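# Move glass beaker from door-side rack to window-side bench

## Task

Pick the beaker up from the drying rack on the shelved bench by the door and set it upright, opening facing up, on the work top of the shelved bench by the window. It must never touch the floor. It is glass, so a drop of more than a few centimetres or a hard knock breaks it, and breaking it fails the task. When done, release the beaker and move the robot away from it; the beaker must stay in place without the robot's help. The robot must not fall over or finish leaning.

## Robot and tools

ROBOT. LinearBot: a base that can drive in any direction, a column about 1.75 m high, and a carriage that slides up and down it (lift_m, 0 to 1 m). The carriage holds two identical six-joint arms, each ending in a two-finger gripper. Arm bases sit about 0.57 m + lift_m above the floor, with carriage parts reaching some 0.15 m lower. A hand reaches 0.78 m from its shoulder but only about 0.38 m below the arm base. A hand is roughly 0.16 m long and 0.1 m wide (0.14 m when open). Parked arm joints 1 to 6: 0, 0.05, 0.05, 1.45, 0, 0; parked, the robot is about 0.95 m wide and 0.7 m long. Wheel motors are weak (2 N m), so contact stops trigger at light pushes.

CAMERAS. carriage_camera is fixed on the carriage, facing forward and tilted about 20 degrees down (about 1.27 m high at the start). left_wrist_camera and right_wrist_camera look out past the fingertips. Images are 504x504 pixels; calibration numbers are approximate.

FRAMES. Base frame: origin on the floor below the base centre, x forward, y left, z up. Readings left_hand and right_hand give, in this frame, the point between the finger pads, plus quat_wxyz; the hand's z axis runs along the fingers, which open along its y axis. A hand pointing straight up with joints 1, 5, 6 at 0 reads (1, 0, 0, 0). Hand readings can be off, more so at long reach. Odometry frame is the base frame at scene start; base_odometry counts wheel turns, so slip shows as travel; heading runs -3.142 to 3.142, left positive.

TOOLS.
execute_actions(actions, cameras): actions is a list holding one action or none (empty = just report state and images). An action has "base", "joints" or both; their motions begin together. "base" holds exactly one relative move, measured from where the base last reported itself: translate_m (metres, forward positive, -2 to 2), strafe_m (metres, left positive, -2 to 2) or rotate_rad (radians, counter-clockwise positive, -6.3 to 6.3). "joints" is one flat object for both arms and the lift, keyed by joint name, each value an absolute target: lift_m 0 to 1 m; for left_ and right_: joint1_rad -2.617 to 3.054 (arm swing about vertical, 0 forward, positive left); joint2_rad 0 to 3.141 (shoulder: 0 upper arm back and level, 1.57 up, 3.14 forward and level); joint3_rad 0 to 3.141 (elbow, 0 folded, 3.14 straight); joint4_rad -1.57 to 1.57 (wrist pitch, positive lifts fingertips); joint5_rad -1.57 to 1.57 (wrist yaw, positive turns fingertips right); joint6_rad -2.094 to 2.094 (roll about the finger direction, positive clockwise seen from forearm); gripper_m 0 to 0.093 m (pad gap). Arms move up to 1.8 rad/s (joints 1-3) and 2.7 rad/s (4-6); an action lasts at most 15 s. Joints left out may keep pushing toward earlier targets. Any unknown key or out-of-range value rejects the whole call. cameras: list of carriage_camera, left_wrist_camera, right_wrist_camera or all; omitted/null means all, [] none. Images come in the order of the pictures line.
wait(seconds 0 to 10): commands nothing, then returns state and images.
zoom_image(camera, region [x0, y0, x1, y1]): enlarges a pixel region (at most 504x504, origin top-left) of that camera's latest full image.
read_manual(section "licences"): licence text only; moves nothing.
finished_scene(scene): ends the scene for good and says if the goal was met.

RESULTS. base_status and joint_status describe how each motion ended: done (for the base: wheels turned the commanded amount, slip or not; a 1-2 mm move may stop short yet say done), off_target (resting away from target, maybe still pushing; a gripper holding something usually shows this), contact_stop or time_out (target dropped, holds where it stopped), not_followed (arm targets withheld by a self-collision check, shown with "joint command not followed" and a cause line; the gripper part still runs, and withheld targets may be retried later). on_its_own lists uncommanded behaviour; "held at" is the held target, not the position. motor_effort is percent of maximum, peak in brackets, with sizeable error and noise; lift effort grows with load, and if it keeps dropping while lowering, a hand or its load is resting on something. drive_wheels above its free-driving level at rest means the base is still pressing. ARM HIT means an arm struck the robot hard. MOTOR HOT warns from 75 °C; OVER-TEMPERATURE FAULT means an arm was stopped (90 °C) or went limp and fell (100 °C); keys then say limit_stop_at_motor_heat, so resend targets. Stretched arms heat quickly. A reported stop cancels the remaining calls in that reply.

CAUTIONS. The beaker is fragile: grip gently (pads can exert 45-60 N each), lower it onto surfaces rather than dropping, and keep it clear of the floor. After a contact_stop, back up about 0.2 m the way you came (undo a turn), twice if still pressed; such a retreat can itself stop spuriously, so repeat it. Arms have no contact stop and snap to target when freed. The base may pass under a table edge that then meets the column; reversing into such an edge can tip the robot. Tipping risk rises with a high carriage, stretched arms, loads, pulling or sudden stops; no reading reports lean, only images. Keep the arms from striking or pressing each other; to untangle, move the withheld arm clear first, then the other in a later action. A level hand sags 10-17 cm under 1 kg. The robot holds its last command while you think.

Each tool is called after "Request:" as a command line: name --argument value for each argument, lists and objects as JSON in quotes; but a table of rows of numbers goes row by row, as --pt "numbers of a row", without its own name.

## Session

Request:
execute_actions --actions '[]' --cameras '["carriage_camera"]'

Scene clock: 0.00 s.
base_odometry: x=+0.000 y=+0.000 heading=+0.000 (m, m, rad; odometry frame)
base_status: not commanded
joint_positions: lift_m=+0.302 left_joint1_rad=+0.001 left_joint2_rad=+0.040 left_joint3_rad=+0.068 left_joint4_rad=+1.420 left_joint5_rad=+0.043 left_joint6_rad=+0.019 left_gripper_m=+0.095 right_joint1_rad=+0.000 right_joint2_rad=+0.027 right_joint3_rad=+0.058 right_joint4_rad=+1.464 right_joint5_rad=+0.037 right_joint6_rad=-0.014 right_gripper_m=+0.095
joint_status: not commanded
motor_effort: lift_m=+22 drive_wheels=+2 (%)
left_hand: x=+0.2966 y=+0.3209 z=+1.2795 quat_wxyz=(+0.998, +0.022, +0.061, +0.009) (m; base frame)
right_hand: x=+0.2848 y=-0.3346 z=+1.2779 quat_wxyz=(+0.999, +0.018, +0.038, -0.008) (m; base frame)
pictures: carriage_camera
camera_calibration (this result's frames):
carriage_camera: T_world_to_cam=[[0.0275995, -0.997061, -0.0714668, 0.0767926], [-0.399013, 0.0545628, -0.91532, 1.22696], [0.91653, 0.0537785, -0.396335, 0.344469], [0, 0, 0, 1]] pos_world=[0.171739, -0.00890465, 1.26508]
Images, in order (width x height): carriage_camera 504x504.

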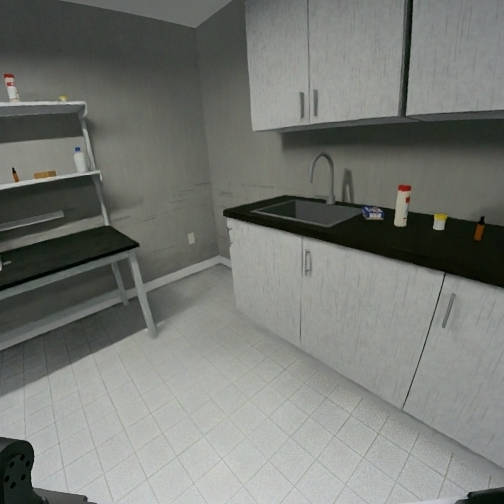

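Request:
execute_actions --actions '[{"base":{"rotate_rad":0.95}}]' --cameras '["carriage_camera"]'

Scene clock: 3.67 s.
base_odometry: x=+0.000 y=+0.000 heading=+0.948 (m, m, rad; odometry frame)
base_status: done
joint_positions: lift_m=+0.302 left_joint1_rad=+0.001 left_joint2_rad=+0.040 left_joint3_rad=+0.068 left_joint4_rad=+1.420 left_joint5_rad=+0.043 left_joint6_rad=+0.019 left_gripper_m=+0.095 right_joint1_rad=+0.000 right_joint2_rad=+0.027 right_joint3_rad=+0.058 right_joint4_rad=+1.464 right_joint5_rad=+0.037 right_joint6_rad=-0.014 right_gripper_m=+0.095
joint_status: not commanded
motor_effort: lift_m=+23(22) drive_wheels=+20(34) (%)
left_hand: x=+0.2966 y=+0.3209 z=+1.2795 quat_wxyz=(+0.998, +0.022, +0.061, +0.009) (m; base frame)
right_hand: x=+0.2848 y=-0.3346 z=+1.2779 quat_wxyz=(+0.999, +0.018, +0.038, -0.008) (m; base frame)
pictures: carriage_camera
camera_calibration (this result's frames):
carriage_camera: T_world_to_cam=[[0.0275995, -0.997061, -0.0714668, 0.0767926], [-0.399013, 0.0545628, -0.91532, 1.22696], [0.91653, 0.0537785, -0.396335, 0.344469], [0, 0, 0, 1]] pos_world=[0.171739, -0.00890465, 1.26508]
Images, in order (width x height): carriage_camera 504x504.

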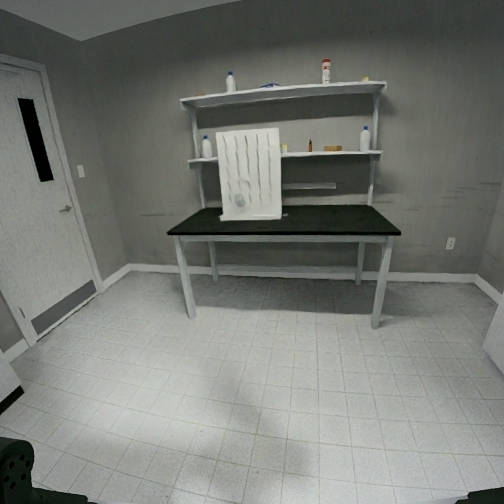

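Request:
execute_actions --actions '[{"base":{"rotate_rad":-0.1}}]' --cameras '[]'

Request:
execute_actions --actions '[{"base":{"translate_m":0.9}}]' --cameras '[]'

Request:
execute_actions --actions '[{"base":{"strafe_m":-0.1},"joints":{"lift_m":0.2,"left_joint2_rad":0.6,"left_joint3_rad":0.6,"left_joint4_rad":0,"left_joint5_rad":0}}]' --cameras '["carriage_camera","left_wrist_camera"]'

Scene clock: 15.67 s.
base_odometry: x=+0.000 y=+0.000 heading=+0.850 (m, m, rad; odometry frame)
base_status: done
joint_positions: lift_m=+0.302 left_joint1_rad=+0.001 left_joint2_rad=+0.040 left_joint3_rad=+0.068 left_joint4_rad=+1.420 left_joint5_rad=+0.043 left_joint6_rad=+0.019 left_gripper_m=+0.095 right_joint1_rad=+0.000 right_joint2_rad=+0.027 right_joint3_rad=+0.058 right_joint4_rad=+1.464 right_joint5_rad=+0.037 right_joint6_rad=-0.014 right_gripper_m=+0.095
joint_status: not commanded
motor_effort: lift_m=+22(22) drive_wheels=-13(18) (%)
left_hand: x=+0.2965 y=+0.3209 z=+1.2795 quat_wxyz=(+0.998, +0.022, +0.061, +0.009) (m; base frame)
right_hand: x=+0.2848 y=-0.3346 z=+1.2779 quat_wxyz=(+0.999, +0.018, +0.038, -0.008) (m; base frame)
pictures: none
No camera images: the call's "cameras" was empty. Leave "cameras" out to get every camera's image.

Scene clock: 19.73 s.
base_odometry: x=+0.593 y=+0.677 heading=+0.851 (m, m, rad; odometry frame)
base_status: done
joint_positions: lift_m=+0.302 left_joint1_rad=+0.001 left_joint2_rad=+0.040 left_joint3_rad=+0.068 left_joint4_rad=+1.420 left_joint5_rad=+0.043 left_joint6_rad=+0.019 left_gripper_m=+0.095 right_joint1_rad=+0.000 right_joint2_rad=+0.027 right_joint3_rad=+0.058 right_joint4_rad=+1.464 right_joint5_rad=+0.037 right_joint6_rad=-0.014 right_gripper_m=+0.095
joint_status: not commanded
motor_effort: lift_m=+22(22) drive_wheels=-13(50) (%)
left_hand: x=+0.2965 y=+0.3209 z=+1.2795 quat_wxyz=(+0.998, +0.022, +0.061, +0.009) (m; base frame)
right_hand: x=+0.2848 y=-0.3346 z=+1.2779 quat_wxyz=(+0.999, +0.018, +0.038, -0.008) (m; base frame)
pictures: none
No camera images: the call's "cameras" was empty. Leave "cameras" out to get every camera's image.

Scene clock: 21.40 s.
base_odometry: x=+0.668 y=+0.612 heading=+0.851 (m, m, rad; odometry frame)
base_status: done
joint_positions: lift_m=+0.200 left_joint1_rad=+0.001 left_joint2_rad=+0.589 left_joint3_rad=+0.574 left_joint4_rad=-0.003 left_joint5_rad=+0.005 left_joint6_rad=+0.019 left_gripper_m=+0.095 right_joint1_rad=+0.000 right_joint2_rad=+0.027 right_joint3_rad=+0.058 right_joint4_rad=+1.462 right_joint5_rad=+0.037 right_joint6_rad=-0.014 right_gripper_m=+0.095
joint_status: all done
motor_effort: lift_m=+21(22) drive_wheels=-4(35) (%)
left_hand: x=+0.5591 y=+0.3277 z=+1.0552 quat_wxyz=(+0.701, +0.008, +0.713, +0.005) (m; base frame)
right_hand: x=+0.2854 y=-0.3346 z=+1.1760 quat_wxyz=(+0.999, +0.018, +0.039, -0.008) (m; base frame)
pictures: carriage_camera, left_wrist_camera
camera_calibration (this result's frames):
carriage_camera: T_world_to_cam=[[0.0275995, -0.997061, -0.0714668, 0.0695126], [-0.399013, 0.0545628, -0.91532, 1.13372], [0.91653, 0.0537785, -0.396335, 0.304096], [0, 0, 0, 1]] pos_world=[0.171739, -0.00890465, 1.16321]
left_wrist_camera: T_world_to_cam=[[0.0102885, -0.999931, -0.00565955, 0.32883], [-0.608922, -0.0017757, -0.793228, 1.18131], [0.793163, 0.0116073, -0.608899, 0.318299], [0, 0, 0, 1]] pos_world=[0.463477, 0.327211, 1.13272]
Images, in order (width x height): carriage_camera 504x504, left_wrist_camera 504x504.

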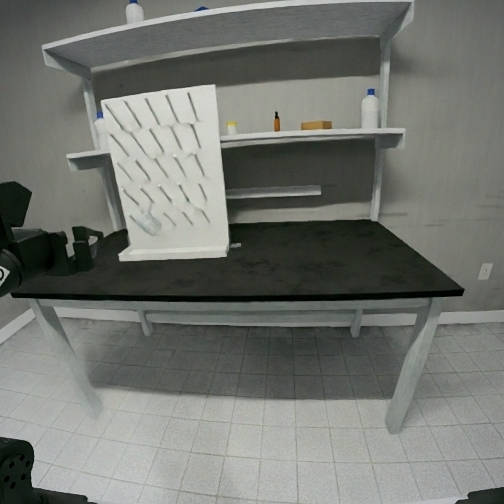

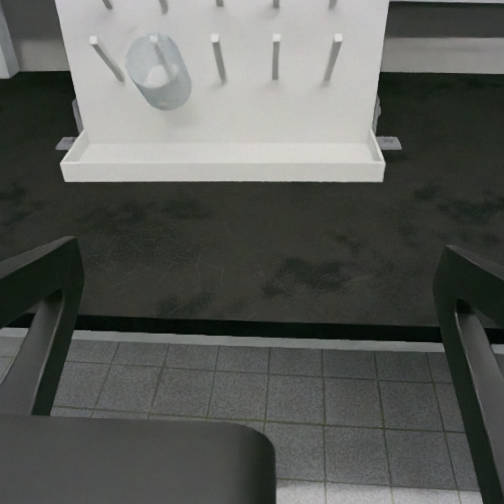

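Request:
execute_actions --actions '[{"base":{"rotate_rad":-0.03},"joints":{"lift_m":0.25,"left_joint2_rad":1.9,"left_joint3_rad":1.4,"left_joint4_rad":0.5}}]' --cameras '[]'

Request:
execute_actions --actions '[{"base":{"strafe_m":0.16}}]' --cameras '["left_wrist_camera"]'

Scene clock: 25.90 s.
base_odometry: x=+0.669 y=+0.612 heading=+0.822 (m, m, rad; odometry frame)
base_status: done
joint_positions: lift_m=+0.250 left_joint1_rad=+0.001 left_joint2_rad=+1.909 left_joint3_rad=+1.369 left_joint4_rad=+0.484 left_joint5_rad=+0.005 left_joint6_rad=+0.019 left_gripper_m=+0.095 right_joint1_rad=+0.000 right_joint2_rad=+0.027 right_joint3_rad=+0.058 right_joint4_rad=+1.462 right_joint5_rad=+0.037 right_joint6_rad=-0.014 right_gripper_m=+0.095
joint_status: all done
motor_effort: lift_m=+23(29) drive_wheels=-10(21) (%)
left_hand: x=+0.8611 y=+0.3281 z=+1.0669 quat_wxyz=(+0.687, +0.008, +0.727, +0.005) (m; base frame)
right_hand: x=+0.2853 y=-0.3346 z=+1.2258 quat_wxyz=(+0.999, +0.018, +0.039, -0.008) (m; base frame)
pictures: none
No camera images: the call's "cameras" was empty. Leave "cameras" out to get every camera's image.

Scene clock: 27.87 s.
base_odometry: x=+0.551 y=+0.721 heading=+0.821 (m, m, rad; odometry frame)
base_status: done
joint_positions: lift_m=+0.250 left_joint1_rad=+0.000 left_joint2_rad=+1.909 left_joint3_rad=+1.369 left_joint4_rad=+0.486 left_joint5_rad=+0.004 left_joint6_rad=+0.019 left_gripper_m=+0.095 right_joint1_rad=+0.000 right_joint2_rad=+0.027 right_joint3_rad=+0.058 right_joint4_rad=+1.462 right_joint5_rad=+0.037 right_joint6_rad=-0.014 right_gripper_m=+0.095
joint_status: not commanded
motor_effort: lift_m=+23(23) drive_wheels=-13(42) (%)
left_hand: x=+0.8611 y=+0.3275 z=+1.0675 quat_wxyz=(+0.688, +0.008, +0.726, +0.005) (m; base frame)
right_hand: x=+0.2853 y=-0.3346 z=+1.2258 quat_wxyz=(+0.999, +0.018, +0.039, -0.008) (m; base frame)
pictures: left_wrist_camera
camera_calibration (this result's frames):
left_wrist_camera: T_world_to_cam=[[0.0100735, -0.999931, -0.0060537, 0.326248], [-0.637557, -0.00175875, -0.770401, 1.37519], [0.770337, 0.0116202, -0.637531, 0.136483], [0, 0, 0, 1]] pos_world=[0.768335, 0.327058, 1.14843]
Images, in order (width x height): left_wrist_camera 504x504.

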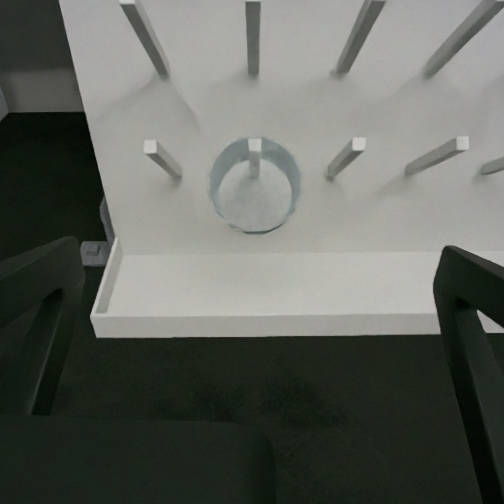

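Request:
execute_actions --actions '[{"joints":{"lift_m":0.125,"left_joint4_rad":0.54}}]' --cameras '[]'

Request:
execute_actions --actions '[{"base":{"translate_m":0.17}}]' --cameras '["left_wrist_camera"]'

Scene clock: 31.07 s.
base_odometry: x=+0.551 y=+0.721 heading=+0.821 (m, m, rad; odometry frame)
base_status: not commanded
joint_positions: lift_m=+0.125 left_joint1_rad=+0.000 left_joint2_rad=+1.909 left_joint3_rad=+1.381 left_joint4_rad=+0.528 left_joint5_rad=+0.004 left_joint6_rad=+0.019 left_gripper_m=+0.095 right_joint1_rad=+0.000 right_joint2_rad=+0.027 right_joint3_rad=+0.058 right_joint4_rad=+1.462 right_joint5_rad=+0.037 right_joint6_rad=-0.014 right_gripper_m=+0.095
joint_status: all done
motor_effort: lift_m=+22(22) drive_wheels=-11(12) (%)
left_hand: x=+0.8623 y=+0.3275 z=+0.9587 quat_wxyz=(+0.707, +0.008, +0.707, +0.005) (m; base frame)
right_hand: x=+0.2853 y=-0.3346 z=+1.1010 quat_wxyz=(+0.999, +0.018, +0.039, -0.008) (m; base frame)
pictures: none
No camera images: the call's "cameras" was empty. Leave "cameras" out to get every camera's image.

Scene clock: 33.00 s.
base_odometry: x=+0.667 y=+0.845 heading=+0.822 (m, m, rad; odometry frame)
base_status: done
joint_positions: lift_m=+0.125 left_joint1_rad=+0.000 left_joint2_rad=+1.909 left_joint3_rad=+1.381 left_joint4_rad=+0.530 left_joint5_rad=+0.004 left_joint6_rad=+0.019 left_gripper_m=+0.095 right_joint1_rad=+0.000 right_joint2_rad=+0.027 right_joint3_rad=+0.058 right_joint4_rad=+1.465 right_joint5_rad=+0.037 right_joint6_rad=-0.014 right_gripper_m=+0.095
joint_status: not commanded
motor_effort: lift_m=+21(22) drive_wheels=-8(35) (%)
left_hand: x=+0.8623 y=+0.3273 z=+0.9590 quat_wxyz=(+0.707, +0.008, +0.707, +0.005) (m; base frame)
right_hand: x=+0.2845 y=-0.3346 z=+1.1011 quat_wxyz=(+0.999, +0.018, +0.038, -0.008) (m; base frame)
pictures: left_wrist_camera
camera_calibration (this result's frames):
left_wrist_camera: T_world_to_cam=[[0.0100091, -0.999935, -0.00548908, 0.324867], [-0.594297, -0.00153393, -0.804244, 1.28746], [0.804183, 0.0113119, -0.594274, -0.00418473], [0, 0, 0, 1]] pos_world=[0.76525, 0.326868, 1.03473]
Images, in order (width x height): left_wrist_camera 504x504.

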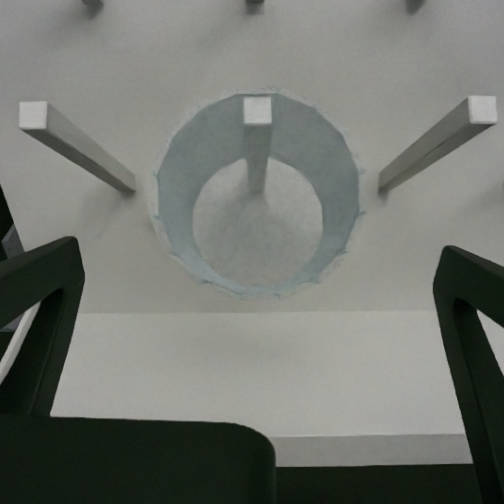

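Request:
execute_actions --actions '[{"base":{"translate_m":0.06}}]' --cameras '["left_wrist_camera"]'

Scene clock: 35.50 s.
base_odometry: x=+0.708 y=+0.890 heading=+0.822 (m, m, rad; odometry frame)
base_status: done
joint_positions: lift_m=+0.125 left_joint1_rad=+0.000 left_joint2_rad=+1.909 left_joint3_rad=+1.381 left_joint4_rad=+0.530 left_joint5_rad=+0.003 left_joint6_rad=+0.019 left_gripper_m=+0.095 right_joint1_rad=+0.000 right_joint2_rad=+0.027 right_joint3_rad=+0.058 right_joint4_rad=+1.466 right_joint5_rad=+0.037 right_joint6_rad=-0.014 right_gripper_m=+0.095
joint_status: not commanded
motor_effort: lift_m=+22(22) drive_wheels=-8(40) (%)
left_hand: x=+0.8623 y=+0.3274 z=+0.9591 quat_wxyz=(+0.708, +0.008, +0.707, +0.005) (m; base frame)
right_hand: x=+0.2844 y=-0.3346 z=+1.1011 quat_wxyz=(+0.999, +0.018, +0.037, -0.008) (m; base frame)
pictures: left_wrist_camera
camera_calibration (this result's frames):
left_wrist_camera: T_world_to_cam=[[0.0103927, -0.999931, -0.00548452, 0.324597], [-0.59399, -0.00176112, -0.804471, 1.28757], [0.804406, 0.0116183, -0.593967, -0.00471607], [0, 0, 0, 1]] pos_world=[0.765221, 0.326897, 1.03479]
Images, in order (width x height): left_wrist_camera 504x504.

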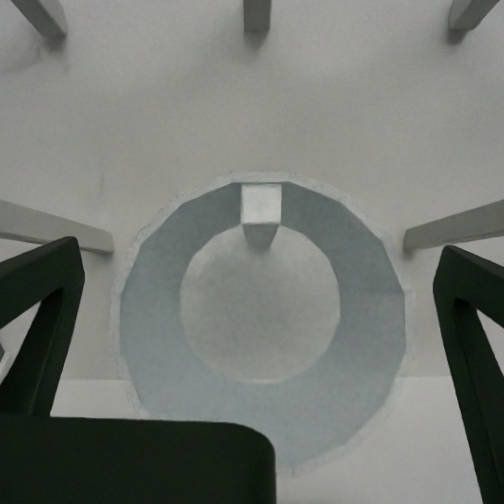

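Same as before; repeat the sequence.

Request:
execute_actions --actions '[{"joints":{"left_gripper_m":0.03}}]' --cameras '[]'

Request:
execute_actions --actions '[{"base":{"translate_m":-0.16},"joints":{"lift_m":0.26}}]' --cameras '[]'

Request:
execute_actions --actions '[{"joints":{"left_joint4_rad":-0.36}}]' --cameras '[]'

Request:
execute_actions --actions '[{"base":{"translate_m":0.08}}]' --cameras '[]'

Request:
execute_actions --actions '[{"joints":{"lift_m":0.225}}]' --cameras '["carriage_camera"]'

Scene clock: 42.50 s.
base_odometry: x=+0.708 y=+0.890 heading=+0.822 (m, m, rad; odometry frame)
base_status: not commanded
joint_positions: lift_m=+0.125 left_joint1_rad=+0.000 left_joint2_rad=+1.909 left_joint3_rad=+1.381 left_joint4_rad=+0.530 left_joint5_rad=+0.004 left_joint6_rad=+0.019 left_gripper_m=+0.069 right_joint1_rad=+0.000 right_joint2_rad=+0.027 right_joint3_rad=+0.058 right_joint4_rad=+1.466 right_joint5_rad=+0.037 right_joint6_rad=-0.014 right_gripper_m=+0.095
joint_status: left_gripper_m off_target (ended at +0.069, target +0.030)
motor_effort: lift_m=+21(21) drive_wheels=-7(8) (%)
left_hand: x=+0.8623 y=+0.3273 z=+0.9592 quat_wxyz=(+0.708, +0.008, +0.706, +0.005) (m; base frame)
right_hand: x=+0.2844 y=-0.3346 z=+1.1011 quat_wxyz=(+0.999, +0.018, +0.037, -0.008) (m; base frame)
pictures: none
No camera images: the call's "cameras" was empty. Leave "cameras" out to get every camera's image.

Scene clock: 44.40 s.
base_odometry: x=+0.598 y=+0.773 heading=+0.822 (m, m, rad; odometry frame)
base_status: done
joint_positions: lift_m=+0.260 left_joint1_rad=+0.000 left_joint2_rad=+1.914 left_joint3_rad=+1.381 left_joint4_rad=+0.508 left_joint5_rad=+0.003 left_joint6_rad=+0.019 left_gripper_m=+0.069 right_joint1_rad=+0.000 right_joint2_rad=+0.027 right_joint3_rad=+0.058 right_joint4_rad=+1.465 right_joint5_rad=+0.037 right_joint6_rad=-0.014 right_gripper_m=+0.095
joint_status: all done
motor_effort: lift_m=+23(28) drive_wheels=-7(41) (%)
left_hand: x=+0.8632 y=+0.3274 z=+1.0855 quat_wxyz=(+0.698, +0.008, +0.716, +0.005) (m; base frame)
right_hand: x=+0.2846 y=-0.3346 z=+1.2359 quat_wxyz=(+0.999, +0.018, +0.038, -0.008) (m; base frame)
pictures: none
No camera images: the call's "cameras" was empty. Leave "cameras" out to get every camera's image.

Scene clock: 45.77 s.
base_odometry: x=+0.598 y=+0.773 heading=+0.822 (m, m, rad; odometry frame)
base_status: not commanded
joint_positions: lift_m=+0.260 left_joint1_rad=+0.000 left_joint2_rad=+1.914 left_joint3_rad=+1.381 left_joint4_rad=-0.378 left_joint5_rad=+0.003 left_joint6_rad=+0.019 left_gripper_m=+0.069 right_joint1_rad=+0.000 right_joint2_rad=+0.027 right_joint3_rad=+0.058 right_joint4_rad=+1.465 right_joint5_rad=+0.037 right_joint6_rad=-0.014 right_gripper_m=+0.095
joint_status: all done
motor_effort: lift_m=+22(22) drive_wheels=-7(7) (%)
left_hand: x=+0.7680 y=+0.3275 z=+0.8975 quat_wxyz=(+0.324, +0.010, +0.946, +0.002) (m; base frame)
right_hand: x=+0.2846 y=-0.3346 z=+1.2359 quat_wxyz=(+0.999, +0.018, +0.038, -0.008) (m; base frame)
pictures: none
No camera images: the call's "cameras" was empty. Leave "cameras" out to get every camera's image.

Scene clock: 47.17 s.
base_odometry: x=+0.653 y=+0.832 heading=+0.823 (m, m, rad; odometry frame)
base_status: done
joint_positions: lift_m=+0.260 left_joint1_rad=+0.000 left_joint2_rad=+1.914 left_joint3_rad=+1.381 left_joint4_rad=-0.377 left_joint5_rad=+0.003 left_joint6_rad=+0.019 left_gripper_m=+0.069 right_joint1_rad=+0.000 right_joint2_rad=+0.027 right_joint3_rad=+0.058 right_joint4_rad=+1.465 right_joint5_rad=+0.037 right_joint6_rad=-0.014 right_gripper_m=+0.095
joint_status: not commanded
motor_effort: lift_m=+23(23) drive_wheels=-11(37) (%)
left_hand: x=+0.7681 y=+0.3275 z=+0.8975 quat_wxyz=(+0.324, +0.010, +0.946, +0.002) (m; base frame)
right_hand: x=+0.2846 y=-0.3346 z=+1.2359 quat_wxyz=(+0.999, +0.018, +0.038, -0.008) (m; base frame)
pictures: none
No camera images: the call's "cameras" was empty. Leave "cameras" out to get every camera's image.

Scene clock: 47.83 s.
base_odometry: x=+0.653 y=+0.832 heading=+0.823 (m, m, rad; odometry frame)
base_status: not commanded
joint_positions: lift_m=+0.225 left_joint1_rad=+0.000 left_joint2_rad=+1.916 left_joint3_rad=+1.381 left_joint4_rad=-0.380 left_joint5_rad=+0.003 left_joint6_rad=+0.019 left_gripper_m=+0.069 right_joint1_rad=+0.000 right_joint2_rad=+0.027 right_joint3_rad=+0.058 right_joint4_rad=+1.465 right_joint5_rad=+0.037 right_joint6_rad=-0.014 right_gripper_m=+0.095
joint_status: all done
motor_effort: lift_m=+21(23) drive_wheels=-10(11) (%)
left_hand: x=+0.7675 y=+0.3275 z=+0.8617 quat_wxyz=(+0.322, +0.010, +0.947, +0.002) (m; base frame)
right_hand: x=+0.2846 y=-0.3346 z=+1.2011 quat_wxyz=(+0.999, +0.018, +0.038, -0.008) (m; base frame)
pictures: carriage_camera
camera_calibration (this result's frames):
carriage_camera: T_world_to_cam=[[0.0275995, -0.997061, -0.0714668, 0.0712994], [-0.399013, 0.0545628, -0.91532, 1.15661], [0.91653, 0.0537785, -0.396335, 0.314005], [0, 0, 0, 1]] pos_world=[0.171739, -0.00890465, 1.18821]
Images, in order (width x height): carriage_camera 504x504.

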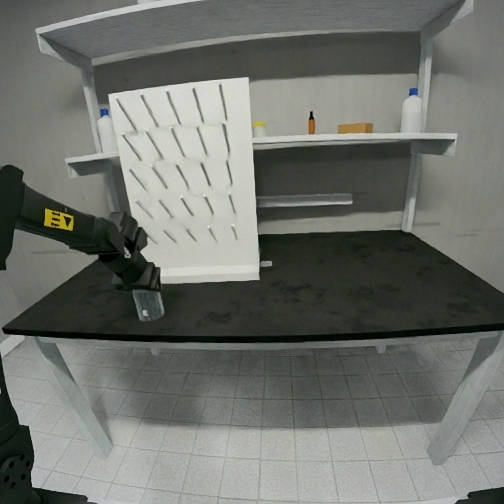

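Request:
execute_actions --actions '[{"joints":{"lift_m":0.205}}]' --cameras '[]'

Scene clock: 51.17 s.
base_odometry: x=+0.653 y=+0.832 heading=+0.823 (m, m, rad; odometry frame)
base_status: not commanded
joint_positions: lift_m=+0.205 left_joint1_rad=+0.000 left_joint2_rad=+1.898 left_joint3_rad=+1.389 left_joint4_rad=-0.339 left_joint5_rad=+0.004 left_joint6_rad=+0.018 left_gripper_m=+0.069 right_joint1_rad=+0.000 right_joint2_rad=+0.027 right_joint3_rad=+0.058 right_joint4_rad=+1.465 right_joint5_rad=+0.037 right_joint6_rad=-0.014 right_gripper_m=+0.095
joint_status: all done
motor_effort: lift_m=+21(20) drive_wheels=-10(10) (%)
left_hand: x=+0.7775 y=+0.3273 z=+0.8599 quat_wxyz=(+0.353, +0.009, +0.935, +0.001) (m; base frame)
right_hand: x=+0.2846 y=-0.3346 z=+1.1811 quat_wxyz=(+0.999, +0.018, +0.038, -0.008) (m; base frame)
pictures: none
No camera images: the call's "cameras" was empty. Leave "cameras" out to get every camera's image.

Request:
execute_actions --actions '[{"joints":{"left_gripper_m":0.093}}]' --cameras '[]'

Request:
execute_actions --actions '[{"base":{"translate_m":-0.22},"joints":{"lift_m":0.3}}]' --cameras '[]'

Request:
execute_actions --actions '[{"joints":{"lift_m":0.0,"left_joint4_rad":0.54,"left_joint2_rad":1.9,"left_joint3_rad":1.4}}]' --cameras '[]'

Request:
execute_actions --actions '[{"base":{"translate_m":0.125}}]' --cameras '["left_wrist_camera"]'

Scene clock: 56.70 s.
base_odometry: x=+0.653 y=+0.832 heading=+0.823 (m, m, rad; odometry frame)
base_status: not commanded
joint_positions: lift_m=+0.205 left_joint1_rad=+0.000 left_joint2_rad=+1.898 left_joint3_rad=+1.389 left_joint4_rad=-0.353 left_joint5_rad=+0.004 left_joint6_rad=+0.018 left_gripper_m=+0.093 right_joint1_rad=+0.000 right_joint2_rad=+0.027 right_joint3_rad=+0.058 right_joint4_rad=+1.465 right_joint5_rad=+0.037 right_joint6_rad=-0.014 right_gripper_m=+0.095
joint_status: all done
motor_effort: lift_m=+21(20) drive_wheels=-10(10) (%)
left_hand: x=+0.7750 y=+0.3273 z=+0.8577 quat_wxyz=(+0.347, +0.009, +0.938, +0.001) (m; base frame)
right_hand: x=+0.2846 y=-0.3346 z=+1.1811 quat_wxyz=(+0.999, +0.018, +0.038, -0.008) (m; base frame)
pictures: none
No camera images: the call's "cameras" was empty. Leave "cameras" out to get every camera's image.

Scene clock: 58.97 s.
base_odometry: x=+0.503 y=+0.670 heading=+0.823 (m, m, rad; odometry frame)
base_status: done
joint_positions: lift_m=+0.300 left_joint1_rad=+0.000 left_joint2_rad=+1.902 left_joint3_rad=+1.389 left_joint4_rad=-0.360 left_joint5_rad=+0.004 left_joint6_rad=+0.018 left_gripper_m=+0.093 right_joint1_rad=+0.000 right_joint2_rad=+0.027 right_joint3_rad=+0.058 right_joint4_rad=+1.463 right_joint5_rad=+0.037 right_joint6_rad=-0.014 right_gripper_m=+0.095
joint_status: all done
motor_effort: lift_m=+23(27) drive_wheels=-3(37) (%)
left_hand: x=+0.7736 y=+0.3273 z=+0.9493 quat_wxyz=(+0.342, +0.009, +0.940, +0.001) (m; base frame)
right_hand: x=+0.2850 y=-0.3346 z=+1.2759 quat_wxyz=(+0.999, +0.018, +0.039, -0.008) (m; base frame)
pictures: none
No camera images: the call's "cameras" was empty. Leave "cameras" out to get every camera's image.

Scene clock: 60.70 s.
base_odometry: x=+0.503 y=+0.670 heading=+0.823 (m, m, rad; odometry frame)
base_status: not commanded
joint_positions: lift_m=+0.002 left_joint1_rad=+0.000 left_joint2_rad=+1.903 left_joint3_rad=+1.389 left_joint4_rad=+0.527 left_joint5_rad=+0.004 left_joint6_rad=+0.018 left_gripper_m=+0.093 right_joint1_rad=+0.000 right_joint2_rad=+0.027 right_joint3_rad=+0.058 right_joint4_rad=+1.463 right_joint5_rad=+0.037 right_joint6_rad=-0.014 right_gripper_m=+0.095
joint_status: all done
joint sent to its limit — the command would take lift_m past its lower limit, so that joint was sent only as far as its limit.
motor_effort: lift_m=+21(21) drive_wheels=-2(4) (%)
left_hand: x=+0.8618 y=+0.3273 z=+0.8426 quat_wxyz=(+0.711, +0.008, +0.703, +0.005) (m; base frame)
right_hand: x=+0.2850 y=-0.3346 z=+0.9780 quat_wxyz=(+0.999, +0.018, +0.039, -0.008) (m; base frame)
pictures: none
No camera images: the call's "cameras" was empty. Leave "cameras" out to get every camera's image.

Scene clock: 62.40 s.
base_odometry: x=+0.587 y=+0.762 heading=+0.824 (m, m, rad; odometry frame)
base_status: done
joint_positions: lift_m=+0.002 left_joint1_rad=+0.000 left_joint2_rad=+1.903 left_joint3_rad=+1.389 left_joint4_rad=+0.531 left_joint5_rad=+0.003 left_joint6_rad=+0.018 left_gripper_m=+0.093 right_joint1_rad=+0.000 right_joint2_rad=+0.027 right_joint3_rad=+0.058 right_joint4_rad=+1.464 right_joint5_rad=+0.037 right_joint6_rad=-0.014 right_gripper_m=+0.095
joint_status: not commanded
motor_effort: lift_m=+22(21) drive_wheels=-7(37) (%)
left_hand: x=+0.8618 y=+0.3274 z=+0.8437 quat_wxyz=(+0.713, +0.008, +0.701, +0.005) (m; base frame)
right_hand: x=+0.2849 y=-0.3346 z=+0.9780 quat_wxyz=(+0.999, +0.018, +0.038, -0.008) (m; base frame)
pictures: left_wrist_camera
camera_calibration (this result's frames):
left_wrist_camera: T_world_to_cam=[[0.0104668, -0.999933, -0.0049416, 0.323449], [-0.581957, -0.00207277, -0.813217, 1.19151], [0.813152, 0.0113876, -0.58194, -0.0904113], [0, 0, 0, 1]] pos_world=[0.763539, 0.326926, 0.917939]
Images, in order (width x height): left_wrist_camera 504x504.

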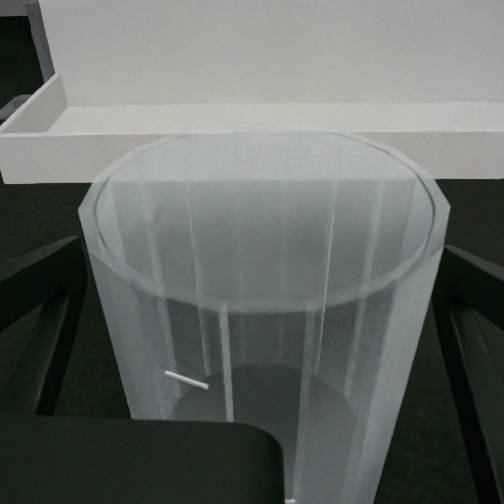

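Request:
execute_actions --actions '[{"base":{"translate_m":0.015},"joints":{"left_gripper_m":0.03}}]' --cameras '[]'

Request:
execute_actions --actions '[{"base":{"translate_m":-0.6},"joints":{"lift_m":0.2}}]' --cameras '[]'

Request:
execute_actions --actions '[{"base":{"rotate_rad":-1.57},"joints":{"left_joint2_rad":1.2,"left_joint3_rad":2.0,"left_joint4_rad":0.8}}]' --cameras '[]'

Request:
execute_actions --actions '[{"base":{"rotate_rad":-1.57},"joints":{"left_joint1_rad":3.05}}]' --cameras '["carriage_camera"]'

Scene clock: 66.93 s.
base_odometry: x=+0.597 y=+0.773 heading=+0.824 (m, m, rad; odometry frame)
base_status: done
joint_positions: lift_m=+0.002 left_joint1_rad=+0.000 left_joint2_rad=+1.903 left_joint3_rad=+1.389 left_joint4_rad=+0.537 left_joint5_rad=+0.003 left_joint6_rad=+0.018 left_gripper_m=+0.070 right_joint1_rad=+0.000 right_joint2_rad=+0.027 right_joint3_rad=+0.058 right_joint4_rad=+1.464 right_joint5_rad=+0.037 right_joint6_rad=-0.014 right_gripper_m=+0.095
joint_status: left_gripper_m off_target (ended at +0.070, target +0.030)
motor_effort: lift_m=+21(22) drive_wheels=-7(17) (%)
left_hand: x=+0.8617 y=+0.3274 z=+0.8453 quat_wxyz=(+0.715, +0.008, +0.699, +0.005) (m; base frame)
right_hand: x=+0.2847 y=-0.3346 z=+0.9780 quat_wxyz=(+0.999, +0.018, +0.038, -0.008) (m; base frame)
pictures: none
No camera images: the call's "cameras" was empty. Leave "cameras" out to get every camera's image.

Scene clock: 70.30 s.
base_odometry: x=+0.189 y=+0.333 heading=+0.824 (m, m, rad; odometry frame)
base_status: done
joint_positions: lift_m=+0.200 left_joint1_rad=+0.000 left_joint2_rad=+1.913 left_joint3_rad=+1.389 left_joint4_rad=+0.513 left_joint5_rad=+0.003 left_joint6_rad=+0.018 left_gripper_m=+0.070 right_joint1_rad=+0.000 right_joint2_rad=+0.027 right_joint3_rad=+0.058 right_joint4_rad=+1.464 right_joint5_rad=+0.037 right_joint6_rad=-0.014 right_gripper_m=+0.095
joint_status: all done
motor_effort: lift_m=+23(28) drive_wheels=-4(40) (%)
left_hand: x=+0.8636 y=+0.3277 z=+1.0315 quat_wxyz=(+0.703, +0.007, +0.711, +0.005) (m; base frame)
right_hand: x=+0.2849 y=-0.3346 z=+1.1759 quat_wxyz=(+0.999, +0.018, +0.038, -0.008) (m; base frame)
pictures: none
No camera images: the call's "cameras" was empty. Leave "cameras" out to get every camera's image.

Scene clock: 73.40 s.
base_odometry: x=+0.190 y=+0.333 heading=-0.744 (m, m, rad; odometry frame)
base_status: done
joint_positions: lift_m=+0.200 left_joint1_rad=+0.001 left_joint2_rad=+1.199 left_joint3_rad=+2.016 left_joint4_rad=+0.798 left_joint5_rad=+0.002 left_joint6_rad=+0.018 left_gripper_m=+0.070 right_joint1_rad=+0.000 right_joint2_rad=+0.027 right_joint3_rad=+0.058 right_joint4_rad=+1.464 right_joint5_rad=+0.037 right_joint6_rad=-0.014 right_gripper_m=+0.095
joint_status: all done
motor_effort: lift_m=+23(23) drive_wheels=+19(45) (%)
left_hand: x=+0.3040 y=+0.3280 z=+1.5675 quat_wxyz=(+1.000, +0.001, -0.022, +0.010) (m; base frame)
right_hand: x=+0.2849 y=-0.3346 z=+1.1759 quat_wxyz=(+0.999, +0.018, +0.038, -0.008) (m; base frame)
pictures: none
No camera images: the call's "cameras" was empty. Leave "cameras" out to get every camera's image.

Scene clock: 76.50 s.
base_odometry: x=+0.190 y=+0.333 heading=-2.312 (m, m, rad; odometry frame)
base_status: done
joint_positions: lift_m=+0.200 left_joint1_rad=+3.041 left_joint2_rad=+1.199 left_joint3_rad=+2.016 left_joint4_rad=+0.801 left_joint5_rad=+0.002 left_joint6_rad=+0.018 left_gripper_m=+0.070 right_joint1_rad=+0.000 right_joint2_rad=+0.027 right_joint3_rad=+0.058 right_joint4_rad=+1.464 right_joint5_rad=+0.037 right_joint6_rad=-0.014 right_gripper_m=+0.095
joint_status: all done
motor_effort: lift_m=+23(23) drive_wheels=+20(46) (%)
left_hand: x=+0.2311 y=+0.3321 z=+1.5675 quat_wxyz=(+0.042, +0.024, -0.001, +0.999) (m; base frame)
right_hand: x=+0.2849 y=-0.3346 z=+1.1759 quat_wxyz=(+0.999, +0.018, +0.038, -0.008) (m; base frame)
pictures: carriage_camera
camera_calibration (this result's frames):
carriage_camera: T_world_to_cam=[[0.0275995, -0.997061, -0.0714668, 0.0694992], [-0.399013, 0.0545628, -0.91532, 1.13355], [0.91653, 0.0537785, -0.396335, 0.304022], [0, 0, 0, 1]] pos_world=[0.171739, -0.00890465, 1.16302]
Images, in order (width x height): carriage_camera 504x504.

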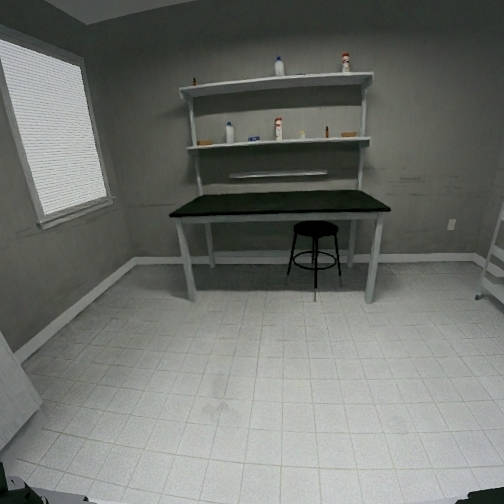

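Request:
execute_actions --actions '[{"base":{"translate_m":0.9},"joints":{"left_joint2_rad":0.15,"left_joint3_rad":2.75,"left_joint4_rad":0.52,"lift_m":0.3}}]' --cameras '["carriage_camera"]'

Scene clock: 83.53 s.
base_odometry: x=-0.419 y=-0.330 heading=-2.313 (m, m, rad; odometry frame)
base_status: done
joint_positions: lift_m=+0.300 left_joint1_rad=+3.041 left_joint2_rad=+0.138 left_joint3_rad=+2.773 left_joint4_rad=+0.550 left_joint5_rad=+0.001 left_joint6_rad=+0.018 left_gripper_m=+0.070 right_joint1_rad=+0.000 right_joint2_rad=+0.027 right_joint3_rad=+0.058 right_joint4_rad=+1.464 right_joint5_rad=+0.037 right_joint6_rad=-0.014 right_gripper_m=+0.095
joint_status: all done
motor_effort: lift_m=+22(28) drive_wheels=-12(51) (%)
left_hand: x=+0.9938 y=+0.2548 z=+1.0480 quat_wxyz=(+0.028, +0.721, -0.042, +0.691) (m; base frame)
right_hand: x=+0.2847 y=-0.3346 z=+1.2760 quat_wxyz=(+0.999, +0.018, +0.038, -0.008) (m; base frame)
pictures: carriage_camera
camera_calibration (this result's frames):
carriage_camera: T_world_to_cam=[[0.0275995, -0.997061, -0.0714668, 0.0766526], [-0.399013, 0.0545628, -0.91532, 1.22517], [0.91653, 0.0537785, -0.396335, 0.343693], [0, 0, 0, 1]] pos_world=[0.171739, -0.00890465, 1.26312]
Images, in order (width x height): carriage_camera 504x504.

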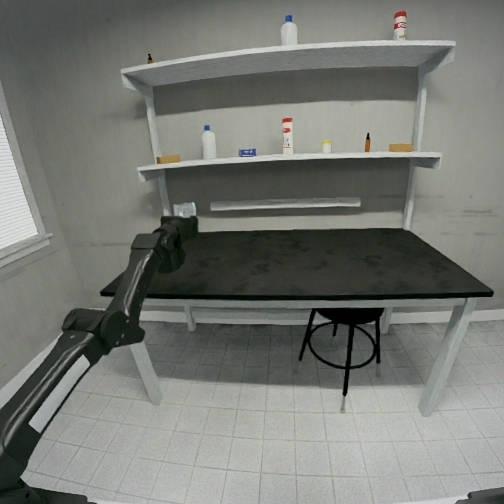

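Request:
execute_actions --actions '[{"joints":{"lift_m":0.13,"left_joint4_rad":0.49}}]' --cameras '["carriage_camera","left_wrist_camera"]'

Scene clock: 87.23 s.
base_odometry: x=-0.419 y=-0.330 heading=-2.313 (m, m, rad; odometry frame)
base_status: not commanded
joint_positions: lift_m=+0.130 left_joint1_rad=+3.041 left_joint2_rad=+0.125 left_joint3_rad=+2.773 left_joint4_rad=+0.523 left_joint5_rad=+0.001 left_joint6_rad=+0.018 left_gripper_m=+0.070 right_joint1_rad=+0.000 right_joint2_rad=+0.027 right_joint3_rad=+0.058 right_joint4_rad=+1.464 right_joint5_rad=+0.037 right_joint6_rad=-0.014 right_gripper_m=+0.095
joint_status: all done
motor_effort: lift_m=+22(22) drive_wheels=-10(12) (%)
left_hand: x=+0.9952 y=+0.2547 z=+0.8748 quat_wxyz=(+0.029, +0.717, -0.042, +0.696) (m; base frame)
right_hand: x=+0.2847 y=-0.3346 z=+1.1060 quat_wxyz=(+0.999, +0.018, +0.038, -0.008) (m; base frame)
pictures: carriage_camera, left_wrist_camera
camera_calibration (this result's frames):
carriage_camera: T_world_to_cam=[[0.0275995, -0.997061, -0.0714668, 0.0645021], [-0.399013, 0.0545628, -0.91532, 1.06955], [0.91653, 0.0537785, -0.396335, 0.276309], [0, 0, 0, 1]] pos_world=[0.171739, -0.00890465, 1.0931]
left_wrist_camera: T_world_to_cam=[[0.113871, 0.993488, 0.00395694, -0.368866], [-0.567196, 0.0617397, 0.821265, -0.166476], [0.815673, -0.0957629, 0.570533, -1.16343], [0, 0, 0, 1]] pos_world=[0.896552, 0.265329, 0.801953]
Images, in order (width x height): carriage_camera 504x504, left_wrist_camera 504x504.

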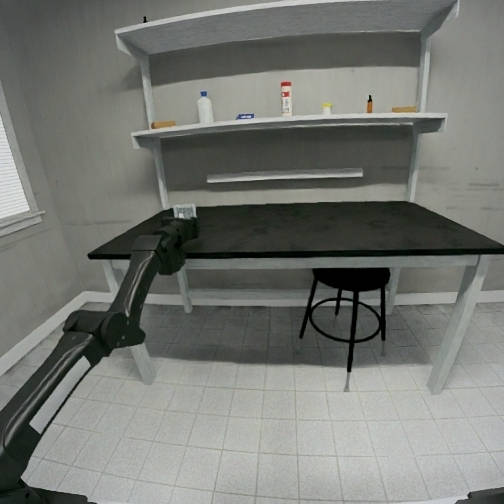

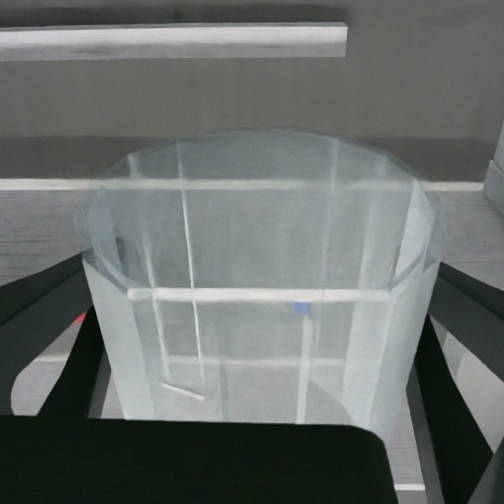

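Request:
execute_actions --actions '[{"joints":{"lift_m":0.08}}]' --cameras '["carriage_camera","left_wrist_camera"]'

Scene clock: 90.73 s.
base_odometry: x=-0.419 y=-0.330 heading=-2.313 (m, m, rad; odometry frame)
base_status: not commanded
joint_positions: lift_m=+0.080 left_joint1_rad=+3.041 left_joint2_rad=+0.121 left_joint3_rad=+2.773 left_joint4_rad=+0.524 left_joint5_rad=+0.001 left_joint6_rad=+0.018 left_gripper_m=+0.070 right_joint1_rad=+0.000 right_joint2_rad=+0.027 right_joint3_rad=+0.058 right_joint4_rad=+1.464 right_joint5_rad=+0.037 right_joint6_rad=-0.014 right_gripper_m=+0.095
joint_status: all done
motor_effort: lift_m=+22(22) drive_wheels=-9(10) (%)
left_hand: x=+0.9955 y=+0.2547 z=+0.8222 quat_wxyz=(+0.029, +0.718, -0.042, +0.694) (m; base frame)
right_hand: x=+0.2847 y=-0.3346 z=+1.0560 quat_wxyz=(+0.999, +0.018, +0.038, -0.008) (m; base frame)
pictures: carriage_camera, left_wrist_camera
camera_calibration (this result's frames):
carriage_camera: T_world_to_cam=[[0.0275995, -0.997061, -0.0714668, 0.0609333], [-0.399013, 0.0545628, -0.91532, 1.02384], [0.91653, 0.0537785, -0.396335, 0.256518], [0, 0, 0, 1]] pos_world=[0.171739, -0.00890465, 1.04317]
left_wrist_camera: T_world_to_cam=[[0.113886, 0.993486, 0.00390646, -0.368634], [-0.564075, 0.0614237, 0.823436, -0.12791], [0.817832, -0.0959815, 0.567396, -1.13317], [0, 0, 0, 1]] pos_world=[0.896571, 0.265327, 0.74972]
Images, in order (width x height): carriage_camera 504x504, left_wrist_camera 504x504.

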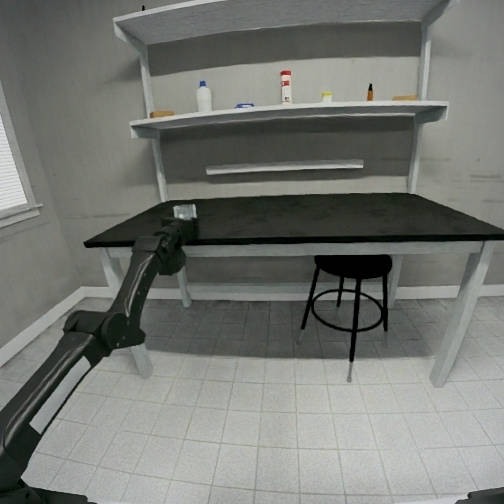

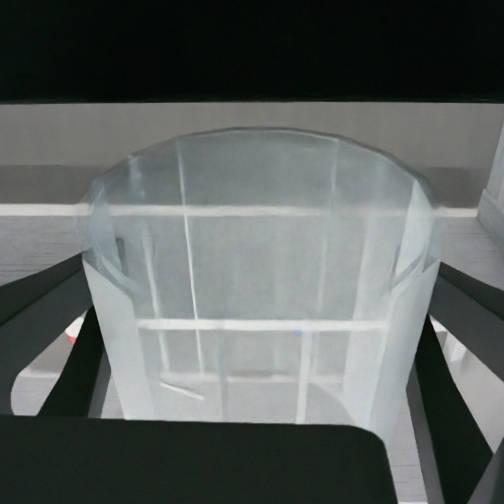

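Request:
execute_actions --actions '[{"joints":{"lift_m":0.06}}]' --cameras '["left_wrist_camera"]'

Scene clock: 93.80 s.
base_odometry: x=-0.419 y=-0.330 heading=-2.313 (m, m, rad; odometry frame)
base_status: not commanded
joint_positions: lift_m=+0.060 left_joint1_rad=+3.041 left_joint2_rad=+0.124 left_joint3_rad=+2.773 left_joint4_rad=+0.521 left_joint5_rad=+0.001 left_joint6_rad=+0.018 left_gripper_m=+0.070 right_joint1_rad=+0.000 right_joint2_rad=+0.027 right_joint3_rad=+0.058 right_joint4_rad=+1.464 right_joint5_rad=+0.037 right_joint6_rad=-0.014 right_gripper_m=+0.095
joint_status: all done
motor_effort: lift_m=+22(22) drive_wheels=-9(10) (%)
left_hand: x=+0.9953 y=+0.2547 z=+0.8050 quat_wxyz=(+0.029, +0.716, -0.042, +0.696) (m; base frame)
right_hand: x=+0.2847 y=-0.3346 z=+1.0360 quat_wxyz=(+0.999, +0.018, +0.038, -0.008) (m; base frame)
pictures: left_wrist_camera
camera_calibration (this result's frames):
left_wrist_camera: T_world_to_cam=[[0.113864, 0.993488, 0.00398215, -0.368603], [-0.568754, 0.0618974, 0.820176, -0.106665], [0.814588, -0.0956531, 0.572098, -1.12385], [0, 0, 0, 1]] pos_world=[0.896777, 0.265306, 0.731902]
Images, in order (width x height): left_wrist_camera 504x504.

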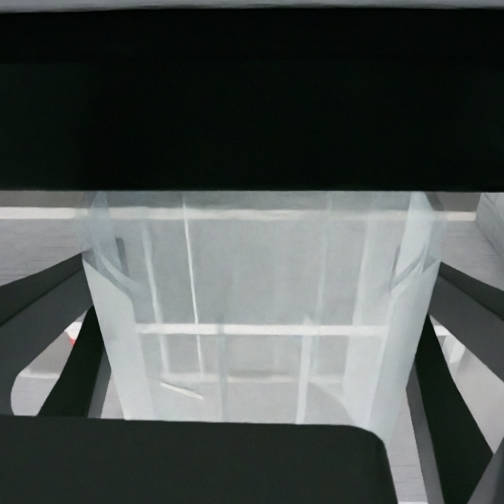

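Request:
execute_actions --actions '[{"joints":{"lift_m":0.075}}]' --cameras '[]'

Request:
execute_actions --actions '[{"base":{"translate_m":0.05}}]' --cameras '[]'

Request:
execute_actions --actions '[{"joints":{"lift_m":0.045}}]' --cameras '["carriage_camera"]'

Scene clock: 98.03 s.
base_odometry: x=-0.419 y=-0.330 heading=-2.313 (m, m, rad; odometry frame)
base_status: not commanded
joint_positions: lift_m=+0.075 left_joint1_rad=+3.041 left_joint2_rad=+0.134 left_joint3_rad=+2.773 left_joint4_rad=+0.518 left_joint5_rad=+0.001 left_joint6_rad=+0.018 left_gripper_m=+0.070 right_joint1_rad=+0.000 right_joint2_rad=+0.027 right_joint3_rad=+0.058 right_joint4_rad=+1.464 right_joint5_rad=+0.037 right_joint6_rad=-0.014 right_gripper_m=+0.095
joint_status: all done
motor_effort: lift_m=+23(29) drive_wheels=-8(10) (%)
left_hand: x=+0.9944 y=+0.2548 z=+0.8277 quat_wxyz=(+0.029, +0.712, -0.042, +0.701) (m; base frame)
right_hand: x=+0.2847 y=-0.3346 z=+1.0509 quat_wxyz=(+0.999, +0.018, +0.038, -0.008) (m; base frame)
pictures: none
No camera images: the call's "cameras" was empty. Leave "cameras" out to get every camera's image.

Scene clock: 99.33 s.
base_odometry: x=-0.453 y=-0.367 heading=-2.315 (m, m, rad; odometry frame)
base_status: done
joint_positions: lift_m=+0.075 left_joint1_rad=+3.044 left_joint2_rad=+0.134 left_joint3_rad=+2.773 left_joint4_rad=+0.519 left_joint5_rad=+0.001 left_joint6_rad=+0.018 left_gripper_m=+0.070 right_joint1_rad=+0.000 right_joint2_rad=+0.027 right_joint3_rad=+0.058 right_joint4_rad=+1.467 right_joint5_rad=+0.037 right_joint6_rad=-0.014 right_gripper_m=+0.095
joint_status: not commanded
motor_effort: lift_m=+23(23) drive_wheels=-13(44) (%)
left_hand: x=+0.9947 y=+0.2573 z=+0.8276 quat_wxyz=(+0.028, +0.712, -0.041, +0.701) (m; base frame)
right_hand: x=+0.2840 y=-0.3346 z=+1.0509 quat_wxyz=(+0.999, +0.018, +0.036, -0.008) (m; base frame)
pictures: none
No camera images: the call's "cameras" was empty. Leave "cameras" out to get every camera's image.

Scene clock: 99.97 s.
base_odometry: x=-0.453 y=-0.367 heading=-2.315 (m, m, rad; odometry frame)
base_status: not commanded
joint_positions: lift_m=+0.045 left_joint1_rad=+3.045 left_joint2_rad=+0.136 left_joint3_rad=+2.773 left_joint4_rad=+0.494 left_joint5_rad=+0.000 left_joint6_rad=+0.008 left_gripper_m=+0.070 right_joint1_rad=+0.000 right_joint2_rad=+0.027 right_joint3_rad=+0.058 right_joint4_rad=+1.467 right_joint5_rad=+0.037 right_joint6_rad=-0.014 right_gripper_m=+0.095
joint_status: all done
motor_effort: lift_m=+21(21) drive_wheels=-12(13) (%)
left_hand: x=+0.9945 y=+0.2574 z=+0.8059 quat_wxyz=(+0.031, +0.702, -0.037, +0.710) (m; base frame)
right_hand: x=+0.2841 y=-0.3346 z=+1.0212 quat_wxyz=(+0.999, +0.018, +0.037, -0.008) (m; base frame)
pictures: carriage_camera
camera_calibration (this result's frames):
carriage_camera: T_world_to_cam=[[0.0275995, -0.997061, -0.0714668, 0.0584384], [-0.399013, 0.0545628, -0.91532, 0.991889], [0.91653, 0.0537785, -0.396335, 0.242682], [0, 0, 0, 1]] pos_world=[0.171739, -0.00890465, 1.00826]
Images, in order (width x height): carriage_camera 504x504.

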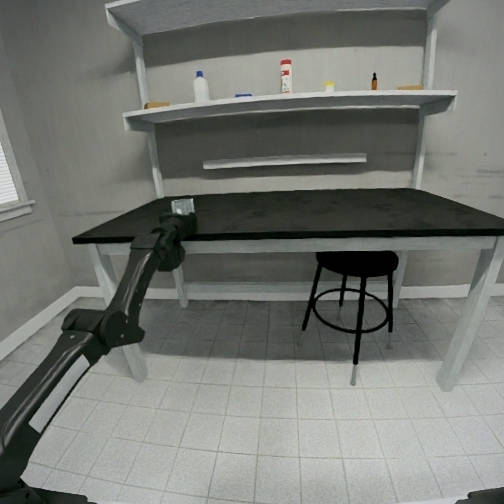

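Request:
execute_actions --actions '[{"joints":{"lift_m":0.052,"left_gripper_m":0.093}}]' --cameras '[]'

Request:
execute_actions --actions '[{"base":{"translate_m":-0.3}}]' --cameras '["carriage_camera"]'

Scene clock: 104.33 s.
base_odometry: x=-0.453 y=-0.367 heading=-2.315 (m, m, rad; odometry frame)
base_status: not commanded
joint_positions: lift_m=+0.052 left_joint1_rad=+3.045 left_joint2_rad=+0.138 left_joint3_rad=+2.773 left_joint4_rad=+0.499 left_joint5_rad=+0.000 left_joint6_rad=+0.011 left_gripper_m=+0.093 right_joint1_rad=+0.000 right_joint2_rad=+0.027 right_joint3_rad=+0.058 right_joint4_rad=+1.467 right_joint5_rad=+0.037 right_joint6_rad=-0.014 right_gripper_m=+0.095
joint_status: all done
motor_effort: lift_m=+23(27) drive_wheels=-10(11) (%)
left_hand: x=+0.9943 y=+0.2574 z=+0.8127 quat_wxyz=(+0.030, +0.704, -0.038, +0.709) (m; base frame)
right_hand: x=+0.2841 y=-0.3346 z=+1.0279 quat_wxyz=(+0.999, +0.018, +0.037, -0.008) (m; base frame)
pictures: none
No camera images: the call's "cameras" was empty. Leave "cameras" out to get every camera's image.

Scene clock: 106.90 s.
base_odometry: x=-0.250 y=-0.146 heading=-2.316 (m, m, rad; odometry frame)
base_status: done
joint_positions: lift_m=+0.052 left_joint1_rad=+3.048 left_joint2_rad=+0.138 left_joint3_rad=+2.773 left_joint4_rad=+0.498 left_joint5_rad=+0.000 left_joint6_rad=+0.011 left_gripper_m=+0.093 right_joint1_rad=+0.000 right_joint2_rad=+0.027 right_joint3_rad=+0.058 right_joint4_rad=+1.465 right_joint5_rad=+0.037 right_joint6_rad=-0.014 right_gripper_m=+0.095
joint_status: not commanded
motor_effort: lift_m=+23(23) drive_wheels=-12(49) (%)
left_hand: x=+0.9945 y=+0.2597 z=+0.8129 quat_wxyz=(+0.029, +0.703, -0.037, +0.709) (m; base frame)
right_hand: x=+0.2845 y=-0.3346 z=+1.0279 quat_wxyz=(+0.999, +0.018, +0.038, -0.008) (m; base frame)
pictures: carriage_camera
camera_calibration (this result's frames):
carriage_camera: T_world_to_cam=[[0.0275995, -0.997061, -0.0714668, 0.0589199], [-0.399013, 0.0545628, -0.91532, 0.998055], [0.91653, 0.0537785, -0.396335, 0.245352], [0, 0, 0, 1]] pos_world=[0.171739, -0.00890465, 1.01499]
Images, in order (width x height): carriage_camera 504x504.

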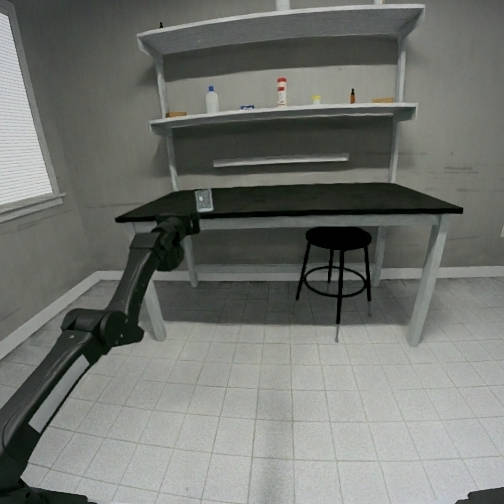

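Request:
finished_scene --scene 2

The scene is finished: the task was done.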